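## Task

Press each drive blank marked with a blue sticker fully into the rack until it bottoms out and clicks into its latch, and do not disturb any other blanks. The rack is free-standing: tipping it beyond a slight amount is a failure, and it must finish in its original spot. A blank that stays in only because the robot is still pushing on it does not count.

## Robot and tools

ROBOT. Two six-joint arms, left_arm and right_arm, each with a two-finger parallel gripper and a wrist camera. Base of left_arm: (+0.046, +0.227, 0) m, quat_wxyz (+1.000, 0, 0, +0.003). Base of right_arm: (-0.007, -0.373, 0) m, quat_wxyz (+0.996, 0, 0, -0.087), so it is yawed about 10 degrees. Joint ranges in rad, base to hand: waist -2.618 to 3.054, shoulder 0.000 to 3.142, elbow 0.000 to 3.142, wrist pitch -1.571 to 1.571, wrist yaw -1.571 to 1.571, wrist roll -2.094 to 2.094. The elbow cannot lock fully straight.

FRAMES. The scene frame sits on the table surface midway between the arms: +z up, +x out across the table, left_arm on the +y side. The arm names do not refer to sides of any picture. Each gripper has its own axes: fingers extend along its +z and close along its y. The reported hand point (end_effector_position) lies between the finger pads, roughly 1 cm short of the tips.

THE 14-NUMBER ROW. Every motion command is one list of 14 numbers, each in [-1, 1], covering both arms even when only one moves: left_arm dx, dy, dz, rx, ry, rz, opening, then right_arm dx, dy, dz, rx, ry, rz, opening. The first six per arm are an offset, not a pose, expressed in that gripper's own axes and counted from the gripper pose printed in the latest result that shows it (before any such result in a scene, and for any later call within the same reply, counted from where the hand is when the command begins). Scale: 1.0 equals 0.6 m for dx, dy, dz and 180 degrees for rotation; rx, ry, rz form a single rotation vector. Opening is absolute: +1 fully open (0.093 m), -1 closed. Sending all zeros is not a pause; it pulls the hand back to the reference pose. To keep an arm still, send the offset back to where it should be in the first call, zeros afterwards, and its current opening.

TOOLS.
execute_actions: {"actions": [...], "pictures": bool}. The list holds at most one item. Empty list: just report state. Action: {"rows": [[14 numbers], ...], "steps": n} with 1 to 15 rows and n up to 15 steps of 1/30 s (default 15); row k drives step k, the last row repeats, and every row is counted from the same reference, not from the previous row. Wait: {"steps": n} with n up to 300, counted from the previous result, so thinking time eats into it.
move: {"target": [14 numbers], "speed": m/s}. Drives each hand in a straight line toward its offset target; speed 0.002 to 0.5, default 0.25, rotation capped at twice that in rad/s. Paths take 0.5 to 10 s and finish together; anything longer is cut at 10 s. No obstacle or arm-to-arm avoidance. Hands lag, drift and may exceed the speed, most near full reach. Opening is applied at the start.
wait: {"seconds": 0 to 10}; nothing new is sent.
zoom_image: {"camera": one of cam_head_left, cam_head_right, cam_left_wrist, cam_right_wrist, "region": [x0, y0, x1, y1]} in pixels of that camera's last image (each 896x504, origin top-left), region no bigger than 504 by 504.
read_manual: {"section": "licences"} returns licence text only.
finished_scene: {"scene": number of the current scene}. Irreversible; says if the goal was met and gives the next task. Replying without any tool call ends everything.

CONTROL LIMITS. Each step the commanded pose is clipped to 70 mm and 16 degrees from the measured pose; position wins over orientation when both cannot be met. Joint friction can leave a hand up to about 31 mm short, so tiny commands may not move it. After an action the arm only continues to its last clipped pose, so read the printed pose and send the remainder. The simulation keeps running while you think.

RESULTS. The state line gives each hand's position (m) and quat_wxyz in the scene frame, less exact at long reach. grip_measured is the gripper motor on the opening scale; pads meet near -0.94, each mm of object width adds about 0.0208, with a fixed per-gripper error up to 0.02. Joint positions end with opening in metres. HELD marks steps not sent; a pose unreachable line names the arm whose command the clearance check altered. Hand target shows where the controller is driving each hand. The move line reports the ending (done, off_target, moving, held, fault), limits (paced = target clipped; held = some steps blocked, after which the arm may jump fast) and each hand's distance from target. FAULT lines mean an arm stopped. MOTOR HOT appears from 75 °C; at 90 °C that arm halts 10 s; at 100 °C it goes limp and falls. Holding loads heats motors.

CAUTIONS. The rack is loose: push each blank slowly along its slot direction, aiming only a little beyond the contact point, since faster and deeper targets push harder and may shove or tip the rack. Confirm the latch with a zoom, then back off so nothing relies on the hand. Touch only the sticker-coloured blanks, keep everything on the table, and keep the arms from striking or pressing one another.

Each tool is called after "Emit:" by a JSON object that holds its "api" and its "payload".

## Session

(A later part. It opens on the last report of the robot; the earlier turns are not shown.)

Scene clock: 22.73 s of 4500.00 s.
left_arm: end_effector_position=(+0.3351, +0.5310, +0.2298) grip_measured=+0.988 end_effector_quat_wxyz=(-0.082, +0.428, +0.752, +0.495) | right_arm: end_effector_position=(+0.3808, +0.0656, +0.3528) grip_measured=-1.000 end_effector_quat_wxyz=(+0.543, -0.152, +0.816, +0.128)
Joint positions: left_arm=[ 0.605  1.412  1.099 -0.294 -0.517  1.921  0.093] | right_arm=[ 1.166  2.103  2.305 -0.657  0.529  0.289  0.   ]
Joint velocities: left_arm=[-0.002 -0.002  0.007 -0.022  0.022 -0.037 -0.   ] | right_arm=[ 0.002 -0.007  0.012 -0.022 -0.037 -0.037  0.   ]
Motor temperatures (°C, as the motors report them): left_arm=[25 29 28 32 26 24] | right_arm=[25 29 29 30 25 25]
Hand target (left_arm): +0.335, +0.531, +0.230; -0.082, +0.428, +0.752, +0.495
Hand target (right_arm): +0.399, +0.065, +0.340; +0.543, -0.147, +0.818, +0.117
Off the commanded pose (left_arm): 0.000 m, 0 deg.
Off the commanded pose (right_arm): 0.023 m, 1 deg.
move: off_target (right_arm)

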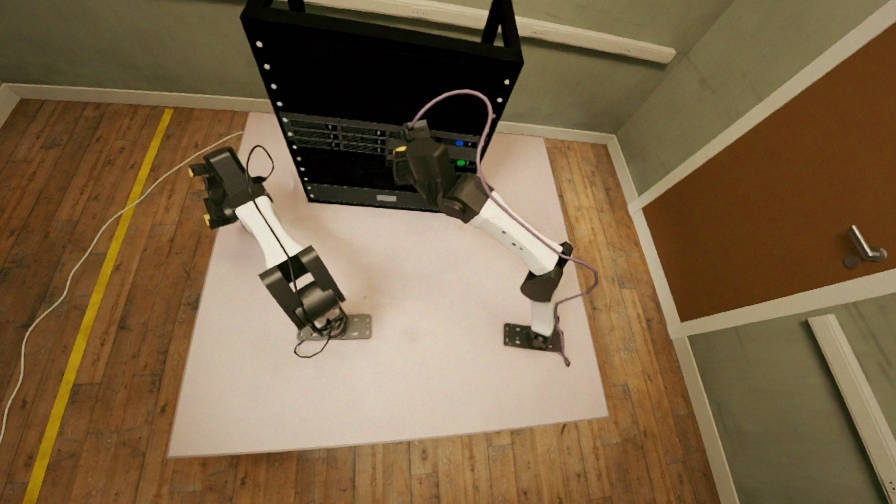

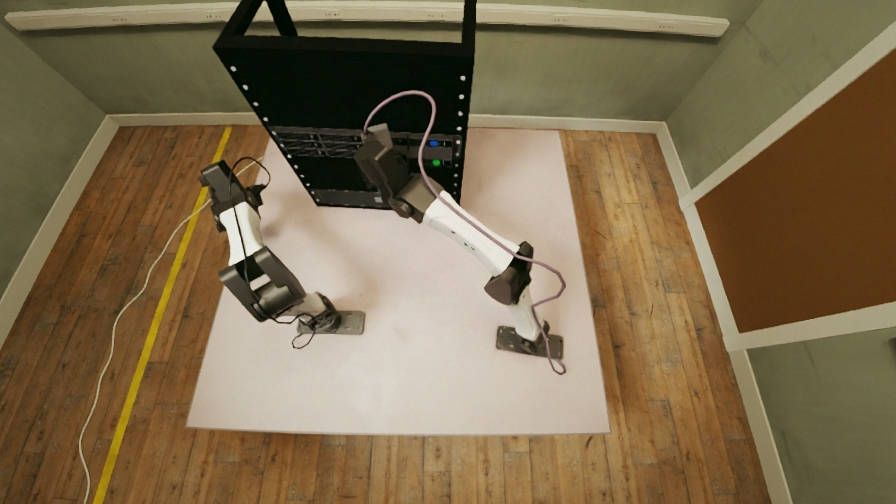

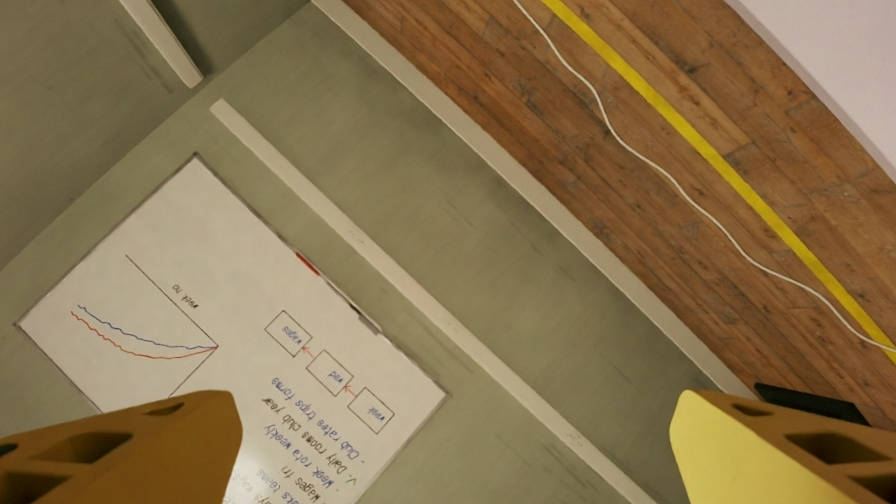

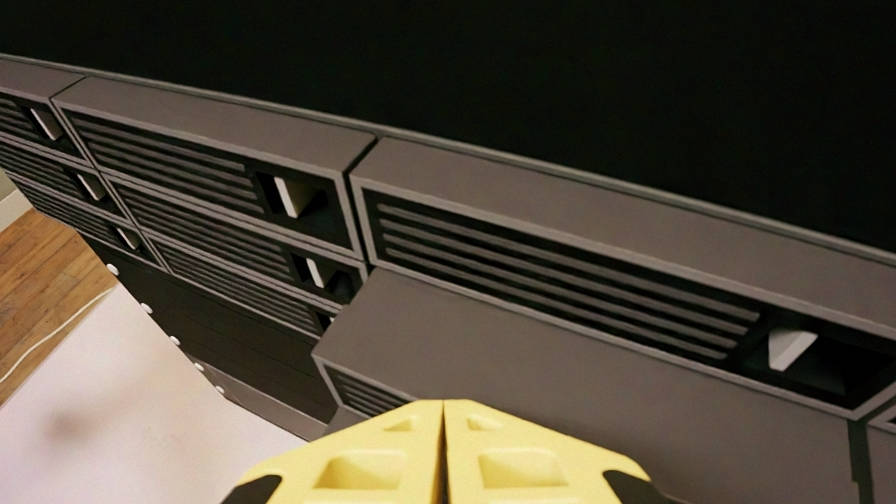

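Too high; back off and lower.

Emit:
{"api": "move", "payload": {"target": [0,0,0,0,0,0,1,0.027,0.008,-0.009,0,0,0,-1], "speed": 0.04}}

Scene clock: 24.73 s of 4500.00 s.
left_arm: end_effector_position=(+0.3351, +0.5310, +0.2298) grip_measured=+0.988 end_effector_quat_wxyz=(-0.082, +0.428, +0.752, +0.495) | right_arm: end_effector_position=(+0.3739, +0.0659, +0.3366) grip_measured=-1.000 end_effector_quat_wxyz=(+0.540, -0.156, +0.818, +0.123)
Joint positions: left_arm=[ 0.605  1.412  1.099 -0.294 -0.517  1.921  0.093] | right_arm=[ 1.18   2.058  2.176 -0.588  0.543  0.292  0.   ]
Joint velocities: left_arm=[-0.007 -0.022 -0.022 -0.037  0.037  0.022 -0.   ] | right_arm=[-0.012 -0.002  0.007  0.066 -0.007  0.022  0.   ]
Motor temperatures (°C, as the motors report them): left_arm=[25 29 28 32 26 24] | right_arm=[25 30 29 30 25 25]
Hand target (left_arm): +0.335, +0.531, +0.230; -0.082, +0.428, +0.752, +0.495
Hand target (right_arm): +0.368, +0.066, +0.340; +0.542, -0.152, +0.816, +0.128
Off the commanded pose (left_arm): 0.000 m, 0 deg.
Off the commanded pose (right_arm): 0.006 m, 1 deg.
move: done

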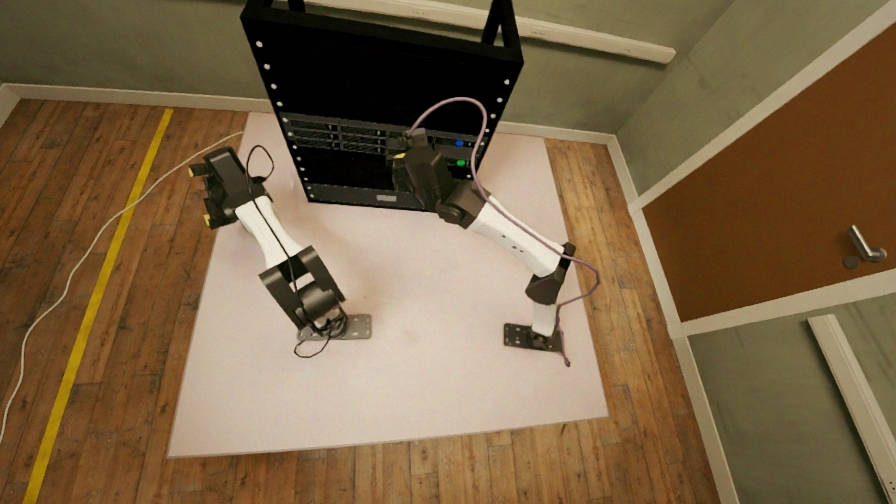

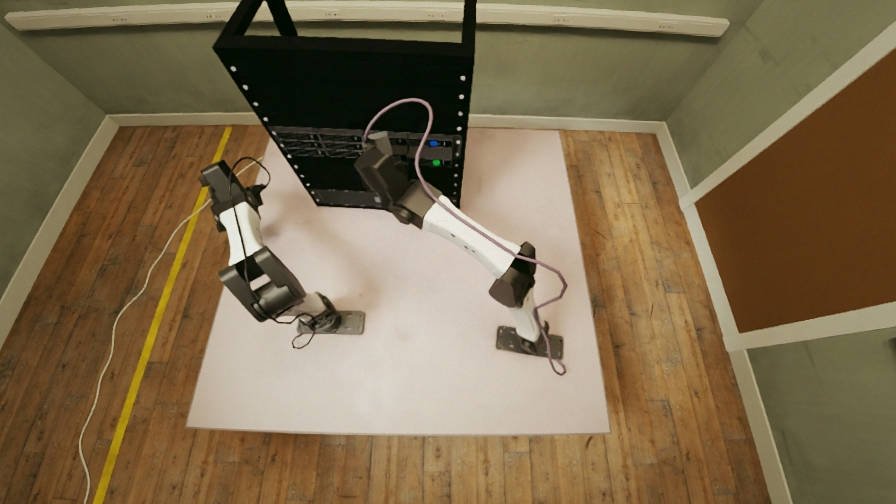

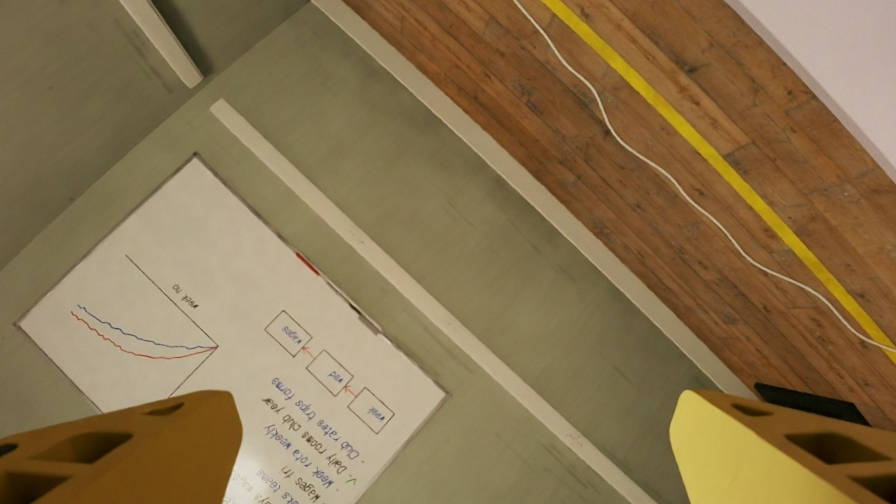

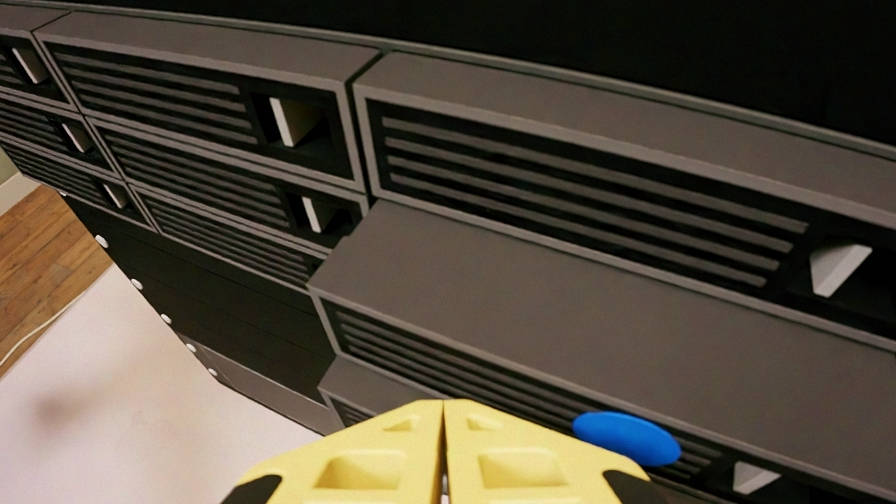

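Emit:
{"api": "move", "payload": {"target": [0,0,0,0,0,0,1,-0.024,-0.019,0.04,0,0,0,-1], "speed": 0.02}}

Scene clock: 30.67 s of 4500.00 s.
left_arm: end_effector_position=(+0.3351, +0.5310, +0.2298) grip_measured=+0.988 end_effector_quat_wxyz=(-0.082, +0.428, +0.752, +0.495) | right_arm: end_effector_position=(+0.3846, +0.0651, +0.3552) grip_measured=-1.000 end_effector_quat_wxyz=(+0.540, -0.160, +0.815, +0.135)
Joint positions: left_arm=[ 0.605  1.412  1.099 -0.294 -0.517  1.921  0.093] | right_arm=[ 1.152  2.106  2.318 -0.659  0.495  0.274  0.   ]
Joint velocities: left_arm=[-0.002  0.002 -0.022 -0.022  0.037  0.037  0.   ] | right_arm=[-0.012 -0.002  0.012 -0.081 -0.022 -0.037  0.   ]
Motor temperatures (°C, as the motors report them): left_arm=[25 29 29 32 26 24] | right_arm=[25 32 29 30 25 25]
Hand target (left_arm): +0.335, +0.531, +0.230; -0.082, +0.428, +0.752, +0.495
Hand target (right_arm): +0.403, +0.065, +0.340; +0.540, -0.155, +0.818, +0.123
Off the commanded pose (left_arm): 0.000 m, 0 deg.
Off the commanded pose (right_arm): 0.025 m, 2 deg.
After step 90, 1.23 s passed at rest.
move: off_target (right_arm)

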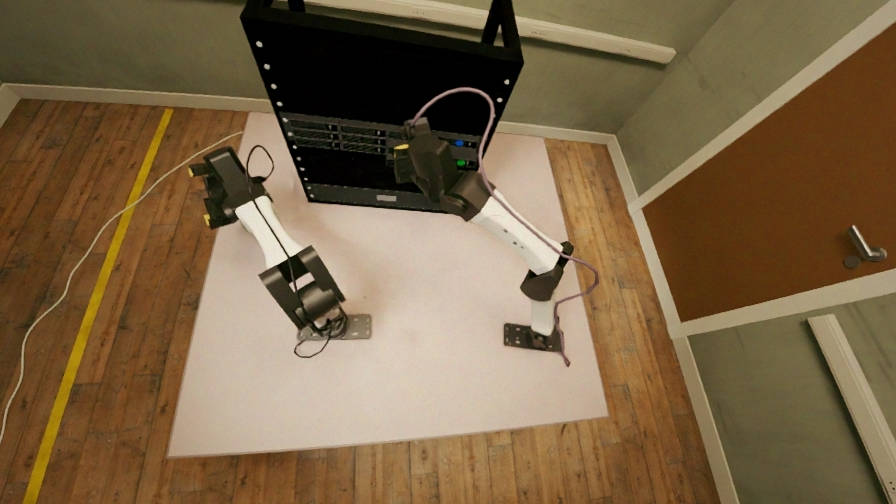

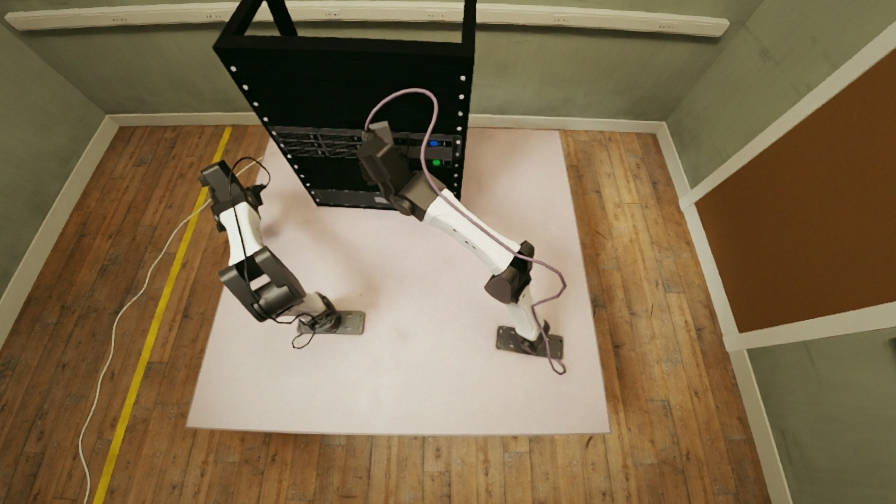

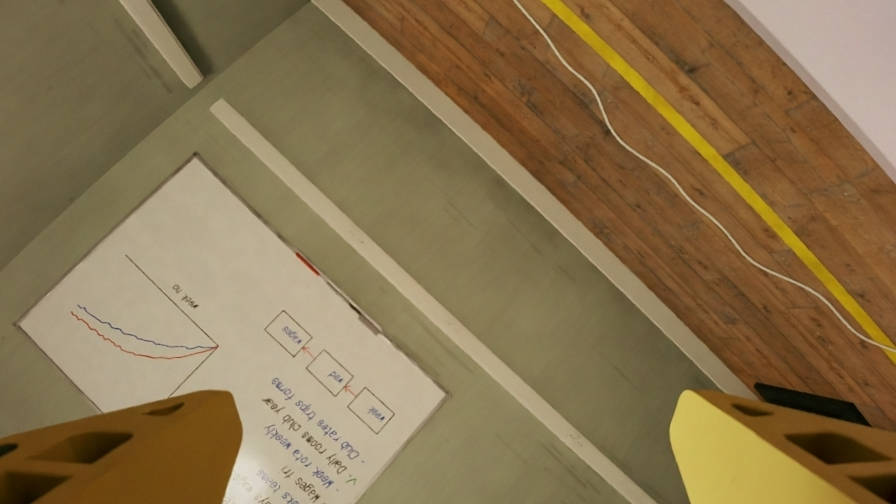

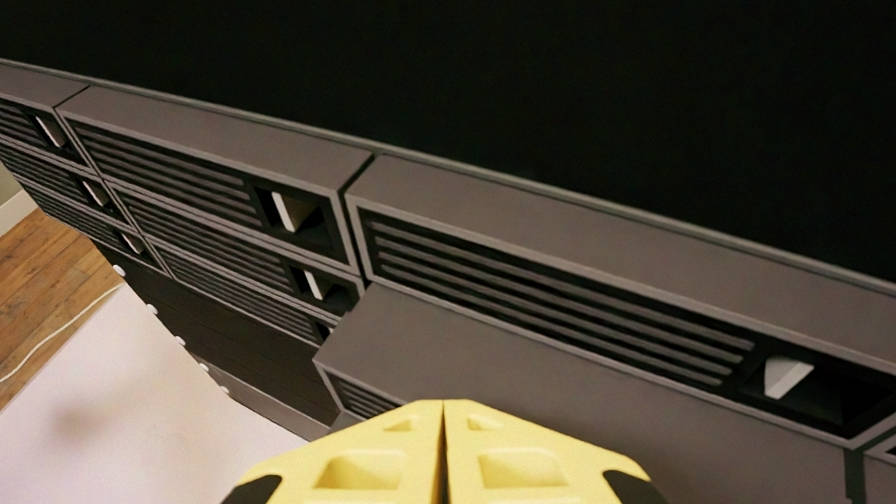

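Emit:
{"api": "move", "payload": {"target": [0,0,0,0,0,0,1,0.01,-0.028,0.07,0,0,0,-1], "speed": 0.025}}

Emit:
{"api": "move", "payload": {"target": [0,0,0,0,0,0,1,0.022,0.007,-0.008,0,0,0,-1], "speed": 0.04}}

Scene clock: 34.87 s of 4500.00 s.
left_arm: end_effector_position=(+0.3351, +0.5310, +0.2298) grip_measured=+0.988 end_effector_quat_wxyz=(-0.082, +0.428, +0.752, +0.495) | right_arm: end_effector_position=(+0.4002, +0.0646, +0.3551) grip_measured=-1.000 end_effector_quat_wxyz=(+0.541, -0.167, +0.810, +0.153)
Joint positions: left_arm=[ 0.605  1.412  1.099 -0.294 -0.517  1.921  0.093] | right_arm=[ 1.111  2.118  2.32  -0.617  0.424  0.253  0.   ]
Joint velocities: left_arm=[ 0.007  0.007  0.012  0.007 -0.022 -0.007  0.   ] | right_arm=[-0.007  0.012  0.012 -0.037  0.022  0.007  0.   ]
Motor temperatures (°C, as the motors report them): left_arm=[25 30 29 33 26 24] | right_arm=[25 33 30 31 25 25]
Hand target (left_arm): +0.335, +0.531, +0.230; -0.082, +0.428, +0.752, +0.495
Hand target (right_arm): +0.423, +0.063, +0.332; +0.540, -0.160, +0.815, +0.135
Off the commanded pose (left_arm): 0.000 m, 0 deg.
Off the commanded pose (right_arm): 0.033 m, 2 deg.
move: off_target (right_arm)

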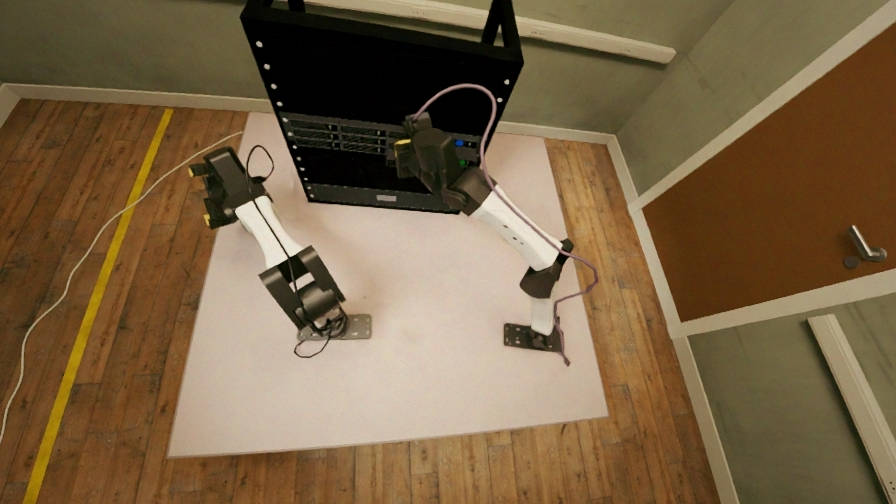

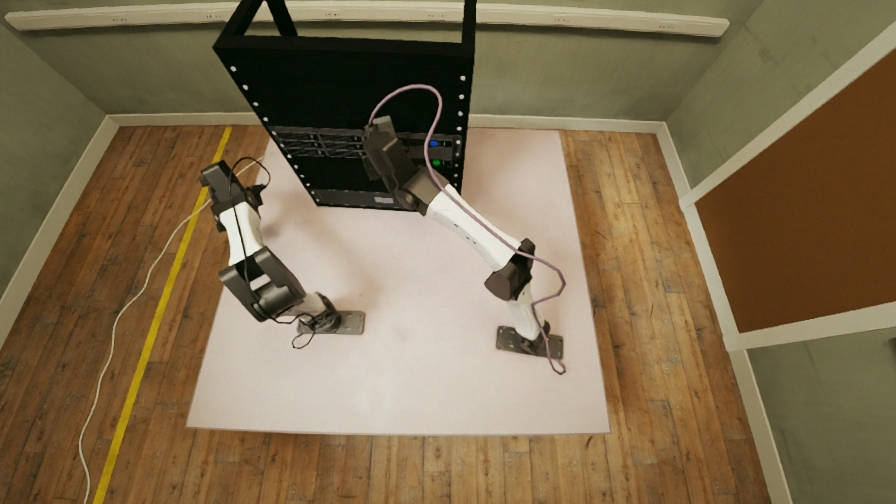

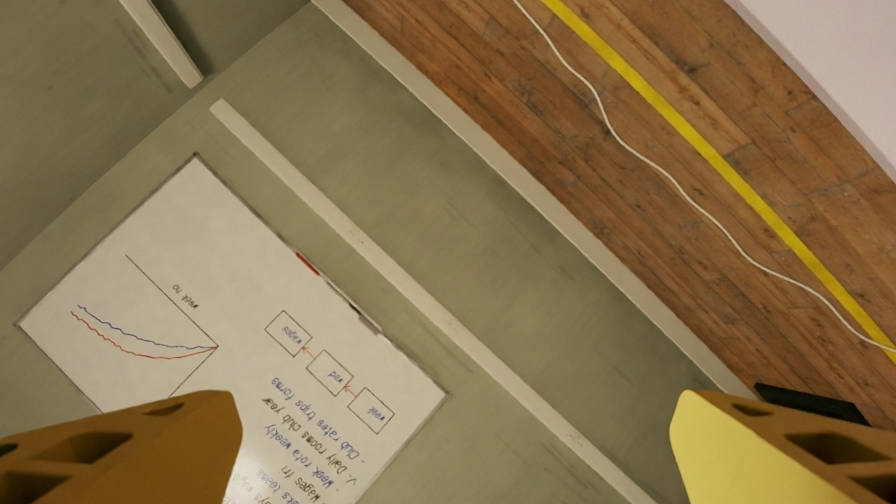

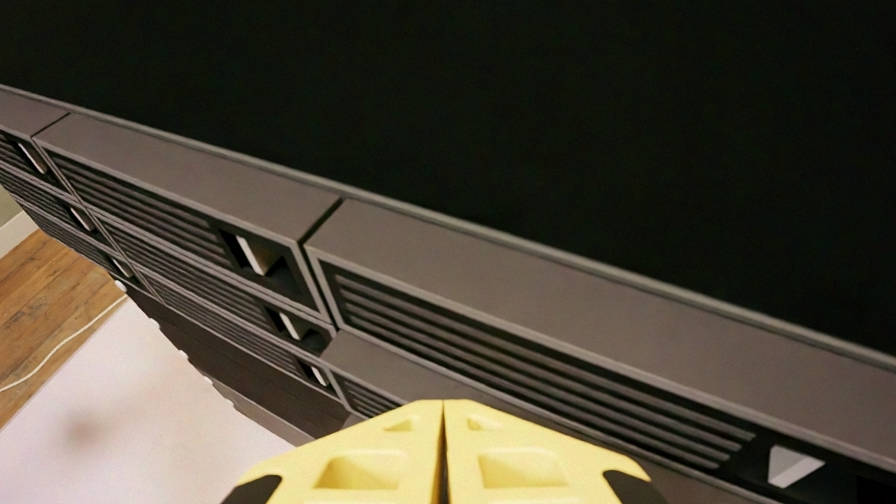

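Scene clock: 35.67 s of 4500.00 s.
left_arm: end_effector_position=(+0.3351, +0.5310, +0.2298) grip_measured=+0.988 end_effector_quat_wxyz=(-0.082, +0.428, +0.752, +0.495) | right_arm: end_effector_position=(+0.3951, +0.0637, +0.3434) grip_measured=-1.000 end_effector_quat_wxyz=(+0.540, -0.169, +0.811, +0.150)
Joint positions: left_arm=[ 0.605  1.412  1.099 -0.294 -0.517  1.921  0.093] | right_arm=[ 1.12   2.074  2.205 -0.554  0.435  0.253  0.   ]
Joint velocities: left_arm=[-0.002 -0.012  0.002 -0.007  0.066 -0.022  0.   ] | right_arm=[-0.007  0.002  0.012  0.022 -0.022 -0.022  0.   ]
Motor temperatures (°C, as the motors report them): left_arm=[25 30 29 33 26 24] | right_arm=[25 33 30 31 25 25]
Hand target (left_arm): +0.335, +0.531, +0.230; -0.082, +0.428, +0.752, +0.495
Hand target (right_arm): +0.390, +0.065, +0.345; +0.541, -0.167, +0.810, +0.153
Off the commanded pose (left_arm): 0.000 m, 0 deg.
Off the commanded pose (right_arm): 0.006 m, 0 deg.
move: done

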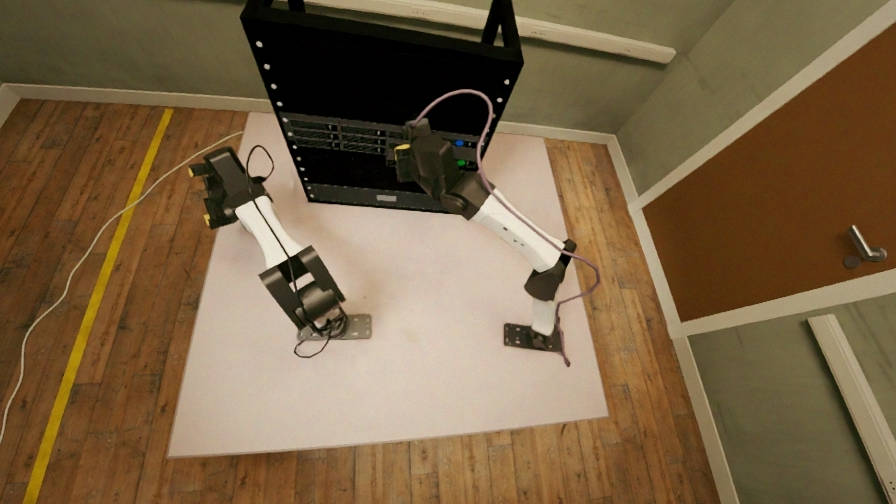

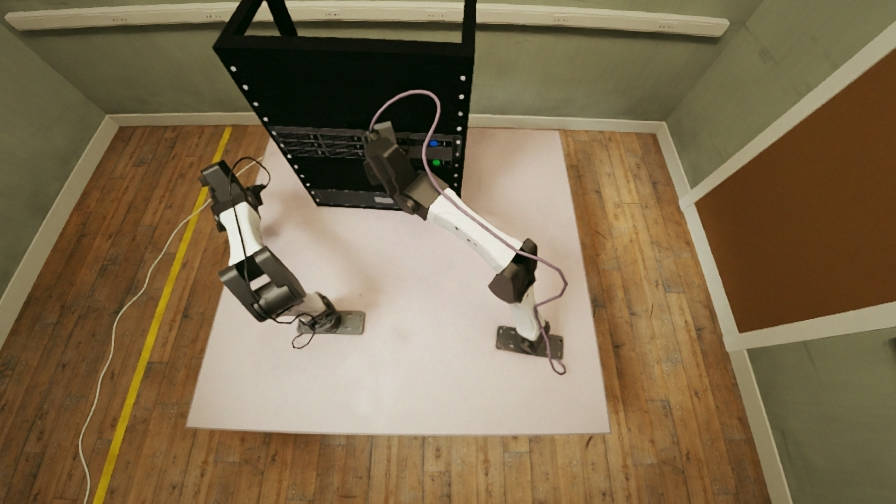

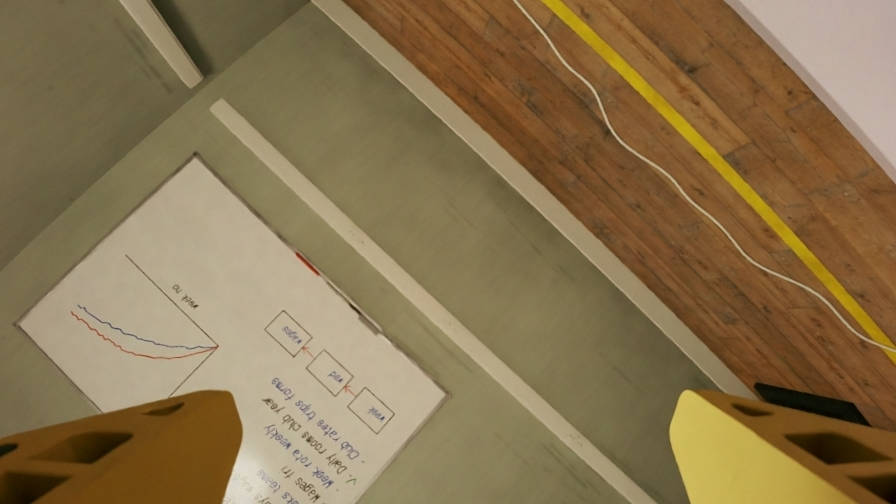

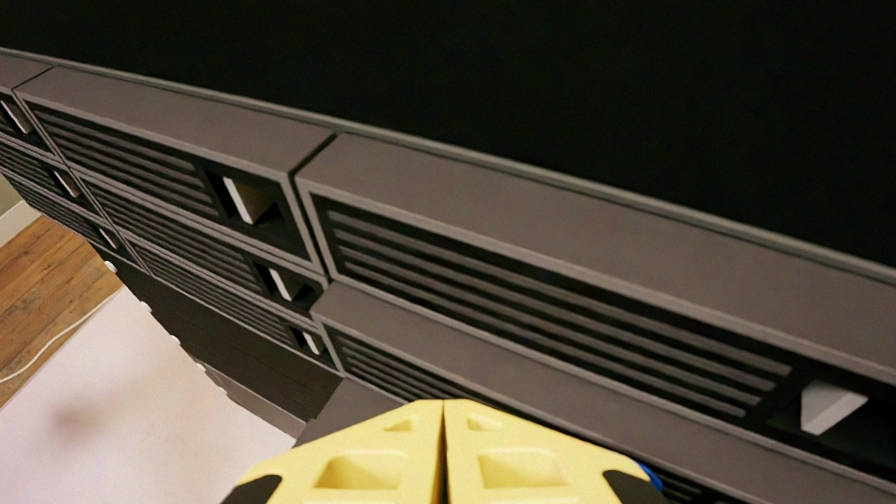

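x +.048, z −.028.

Emit:
{"api": "move", "payload": {"target": [0,0,0,0,0,0,1,0.014,-0.038,0.083,0,0,0,-1], "speed": 0.025}}

Emit:
{"api": "move", "payload": {"target": [0,0,0,0,0,0,1,0,0.05,-0.12,0,0,0,-1], "speed": 0.1}}

Scene clock: 40.03 s of 4500.00 s.
left_arm: end_effector_position=(+0.3351, +0.5310, +0.2298) grip_measured=+0.988 end_effector_quat_wxyz=(-0.082, +0.428, +0.752, +0.495) | right_arm: end_effector_position=(+0.4068, +0.0645, +0.3444) grip_measured=-1.000 end_effector_quat_wxyz=(+0.539, -0.182, +0.804, +0.172)
Joint positions: left_arm=[ 0.605  1.412  1.099 -0.294 -0.517  1.921  0.093] | right_arm=[ 1.083  2.082  2.205 -0.518  0.351  0.229  0.   ]
Joint velocities: left_arm=[-0.007 -0.012 -0.007  0.007  0.022 -0.007 -0.001] | right_arm=[-0.002  0.012 -0.012 -0.022  0.007 -0.066  0.   ]
Motor temperatures (°C, as the motors report them): left_arm=[25 30 30 33 26 24] | right_arm=[25 34 30 32 25 25]
Hand target (left_arm): +0.335, +0.531, +0.230; -0.082, +0.428, +0.752, +0.495
Hand target (right_arm): +0.440, +0.059, +0.315; +0.539, -0.169, +0.811, +0.150
Off the commanded pose (left_arm): 0.000 m, 0 deg.
Off the commanded pose (right_arm): 0.046 m, 3 deg.
move: off_target (right_arm)

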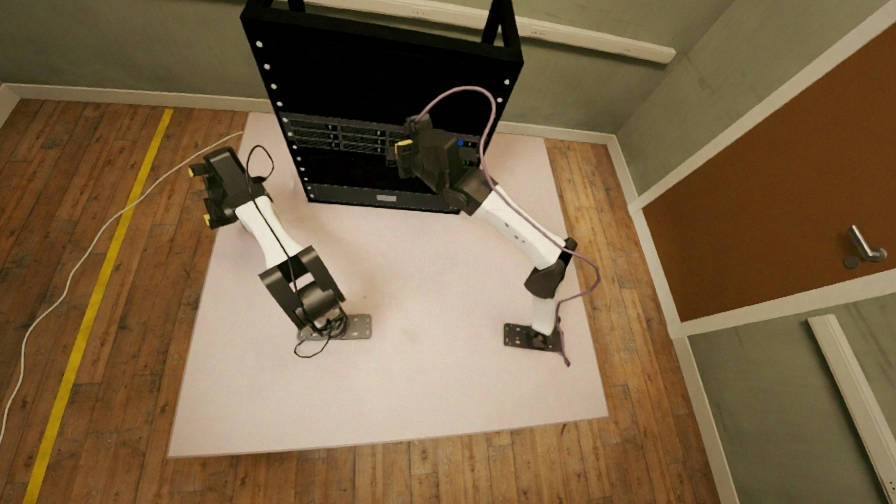

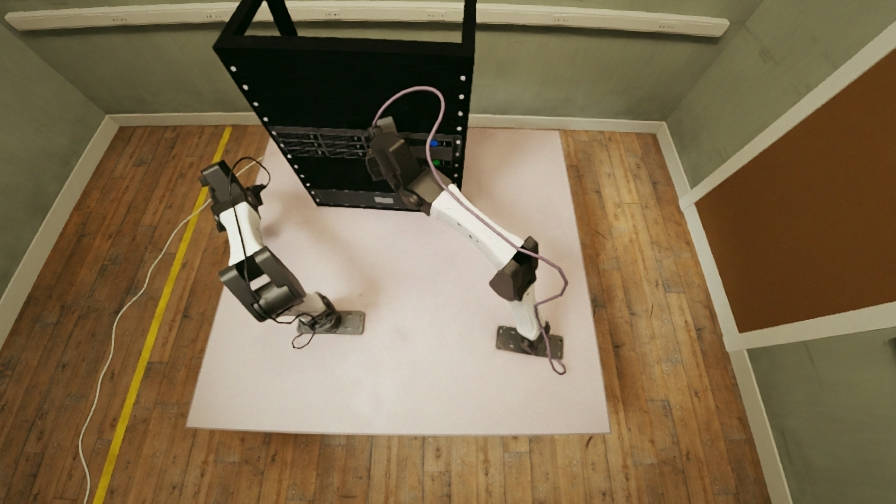

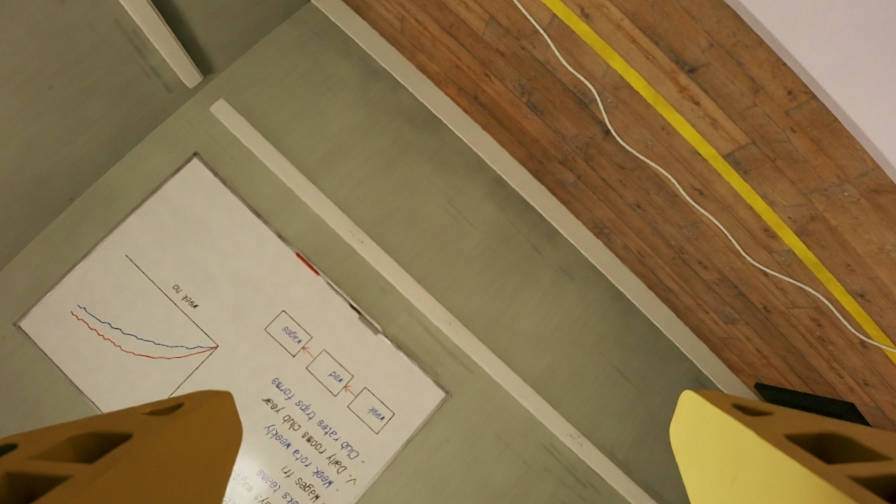

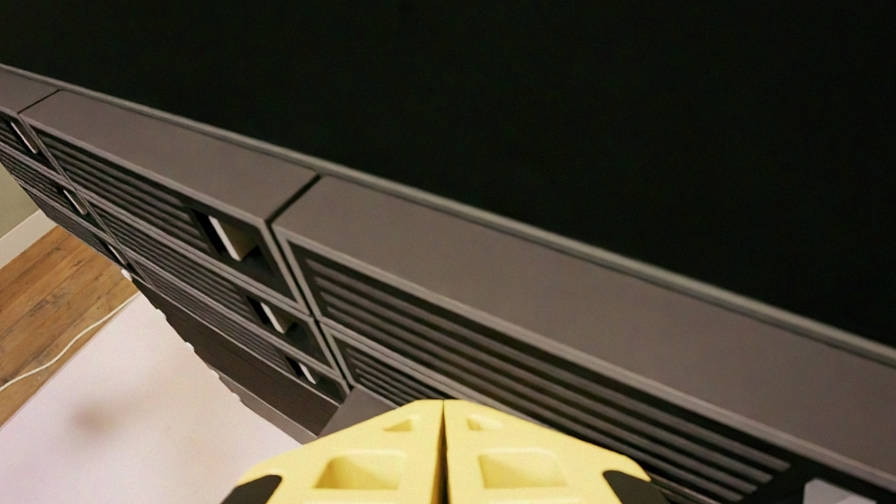

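Scene clock: 41.37 s of 4500.00 s.
left_arm: end_effector_position=(+0.3351, +0.5310, +0.2298) grip_measured=+0.988 end_effector_quat_wxyz=(-0.082, +0.428, +0.752, +0.495) | right_arm: end_effector_position=(+0.3384, +0.0595, +0.3787) grip_measured=-1.000 end_effector_quat_wxyz=(+0.545, -0.181, +0.799, +0.177)
Joint positions: left_arm=[ 0.605  1.412  1.099 -0.294 -0.517  1.921  0.093] | right_arm=[ 1.207  1.921  2.103 -0.575  0.465  0.274  0.   ]
Joint velocities: left_arm=[-0.002  0.012 -0.007  0.007 -0.007 -0.066 -0.001] | right_arm=[ 0.002 -0.012 -0.007  0.037 -0.037 -0.007  0.   ]
Motor temperatures (°C, as the motors report them): left_arm=[25 30 30 33 26 24] | right_arm=[25 34 30 32 25 25]
Hand target (left_arm): +0.335, +0.531, +0.230; -0.082, +0.428, +0.752, +0.495
Hand target (right_arm): +0.334, +0.058, +0.373; +0.539, -0.183, +0.804, +0.171
Off the commanded pose (left_arm): 0.000 m, 0 deg.
Off the commanded pose (right_arm): 0.008 m, 1 deg.
move: done

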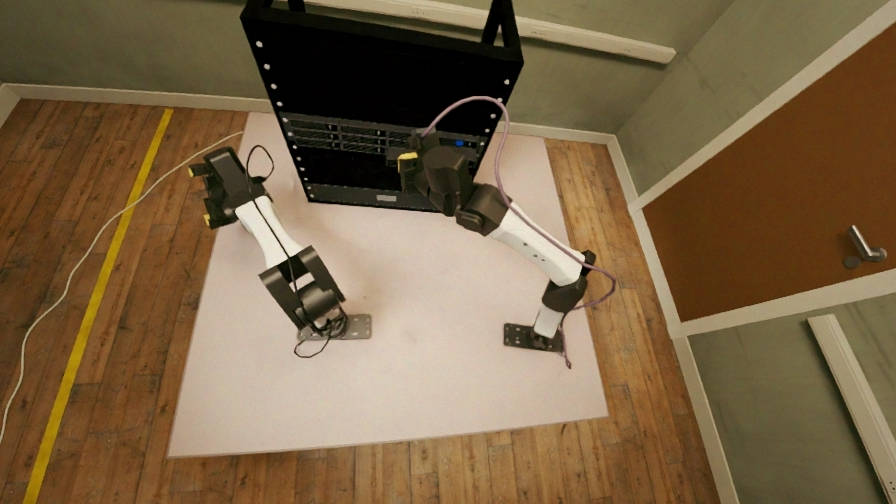

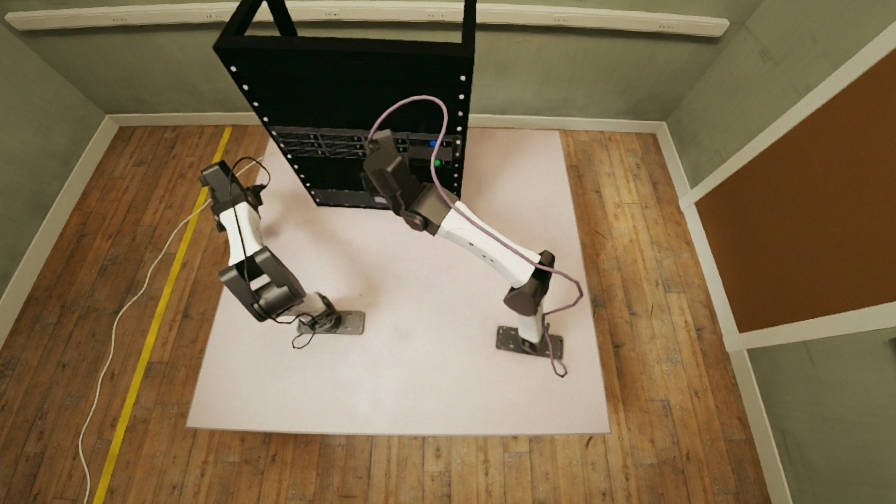

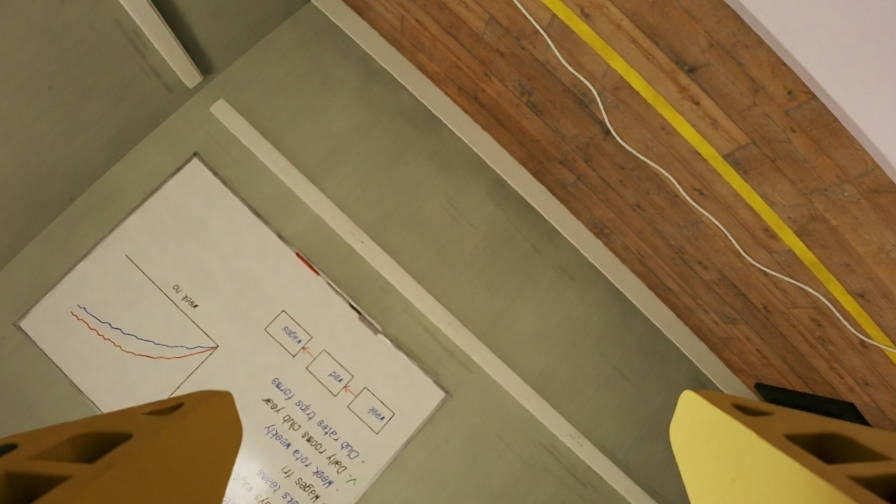

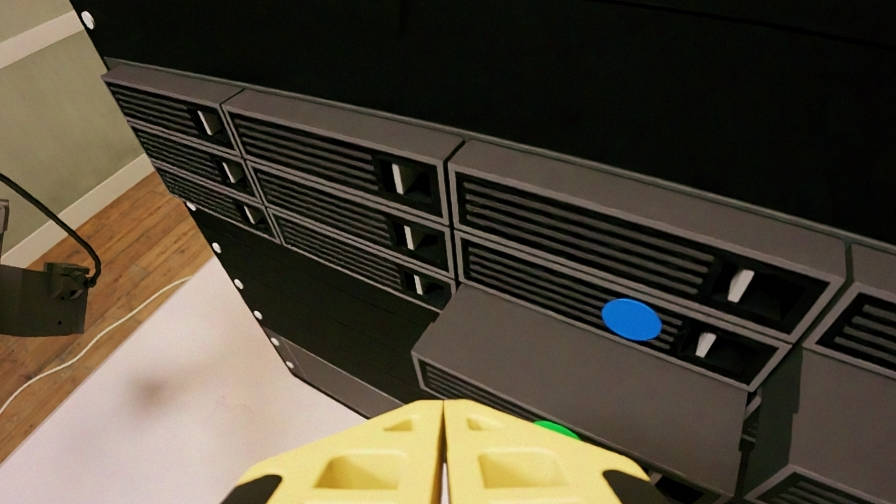

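Emit:
{"api": "finished_scene", "payload": {"scene": 2}}

The scene is finished: the task was done.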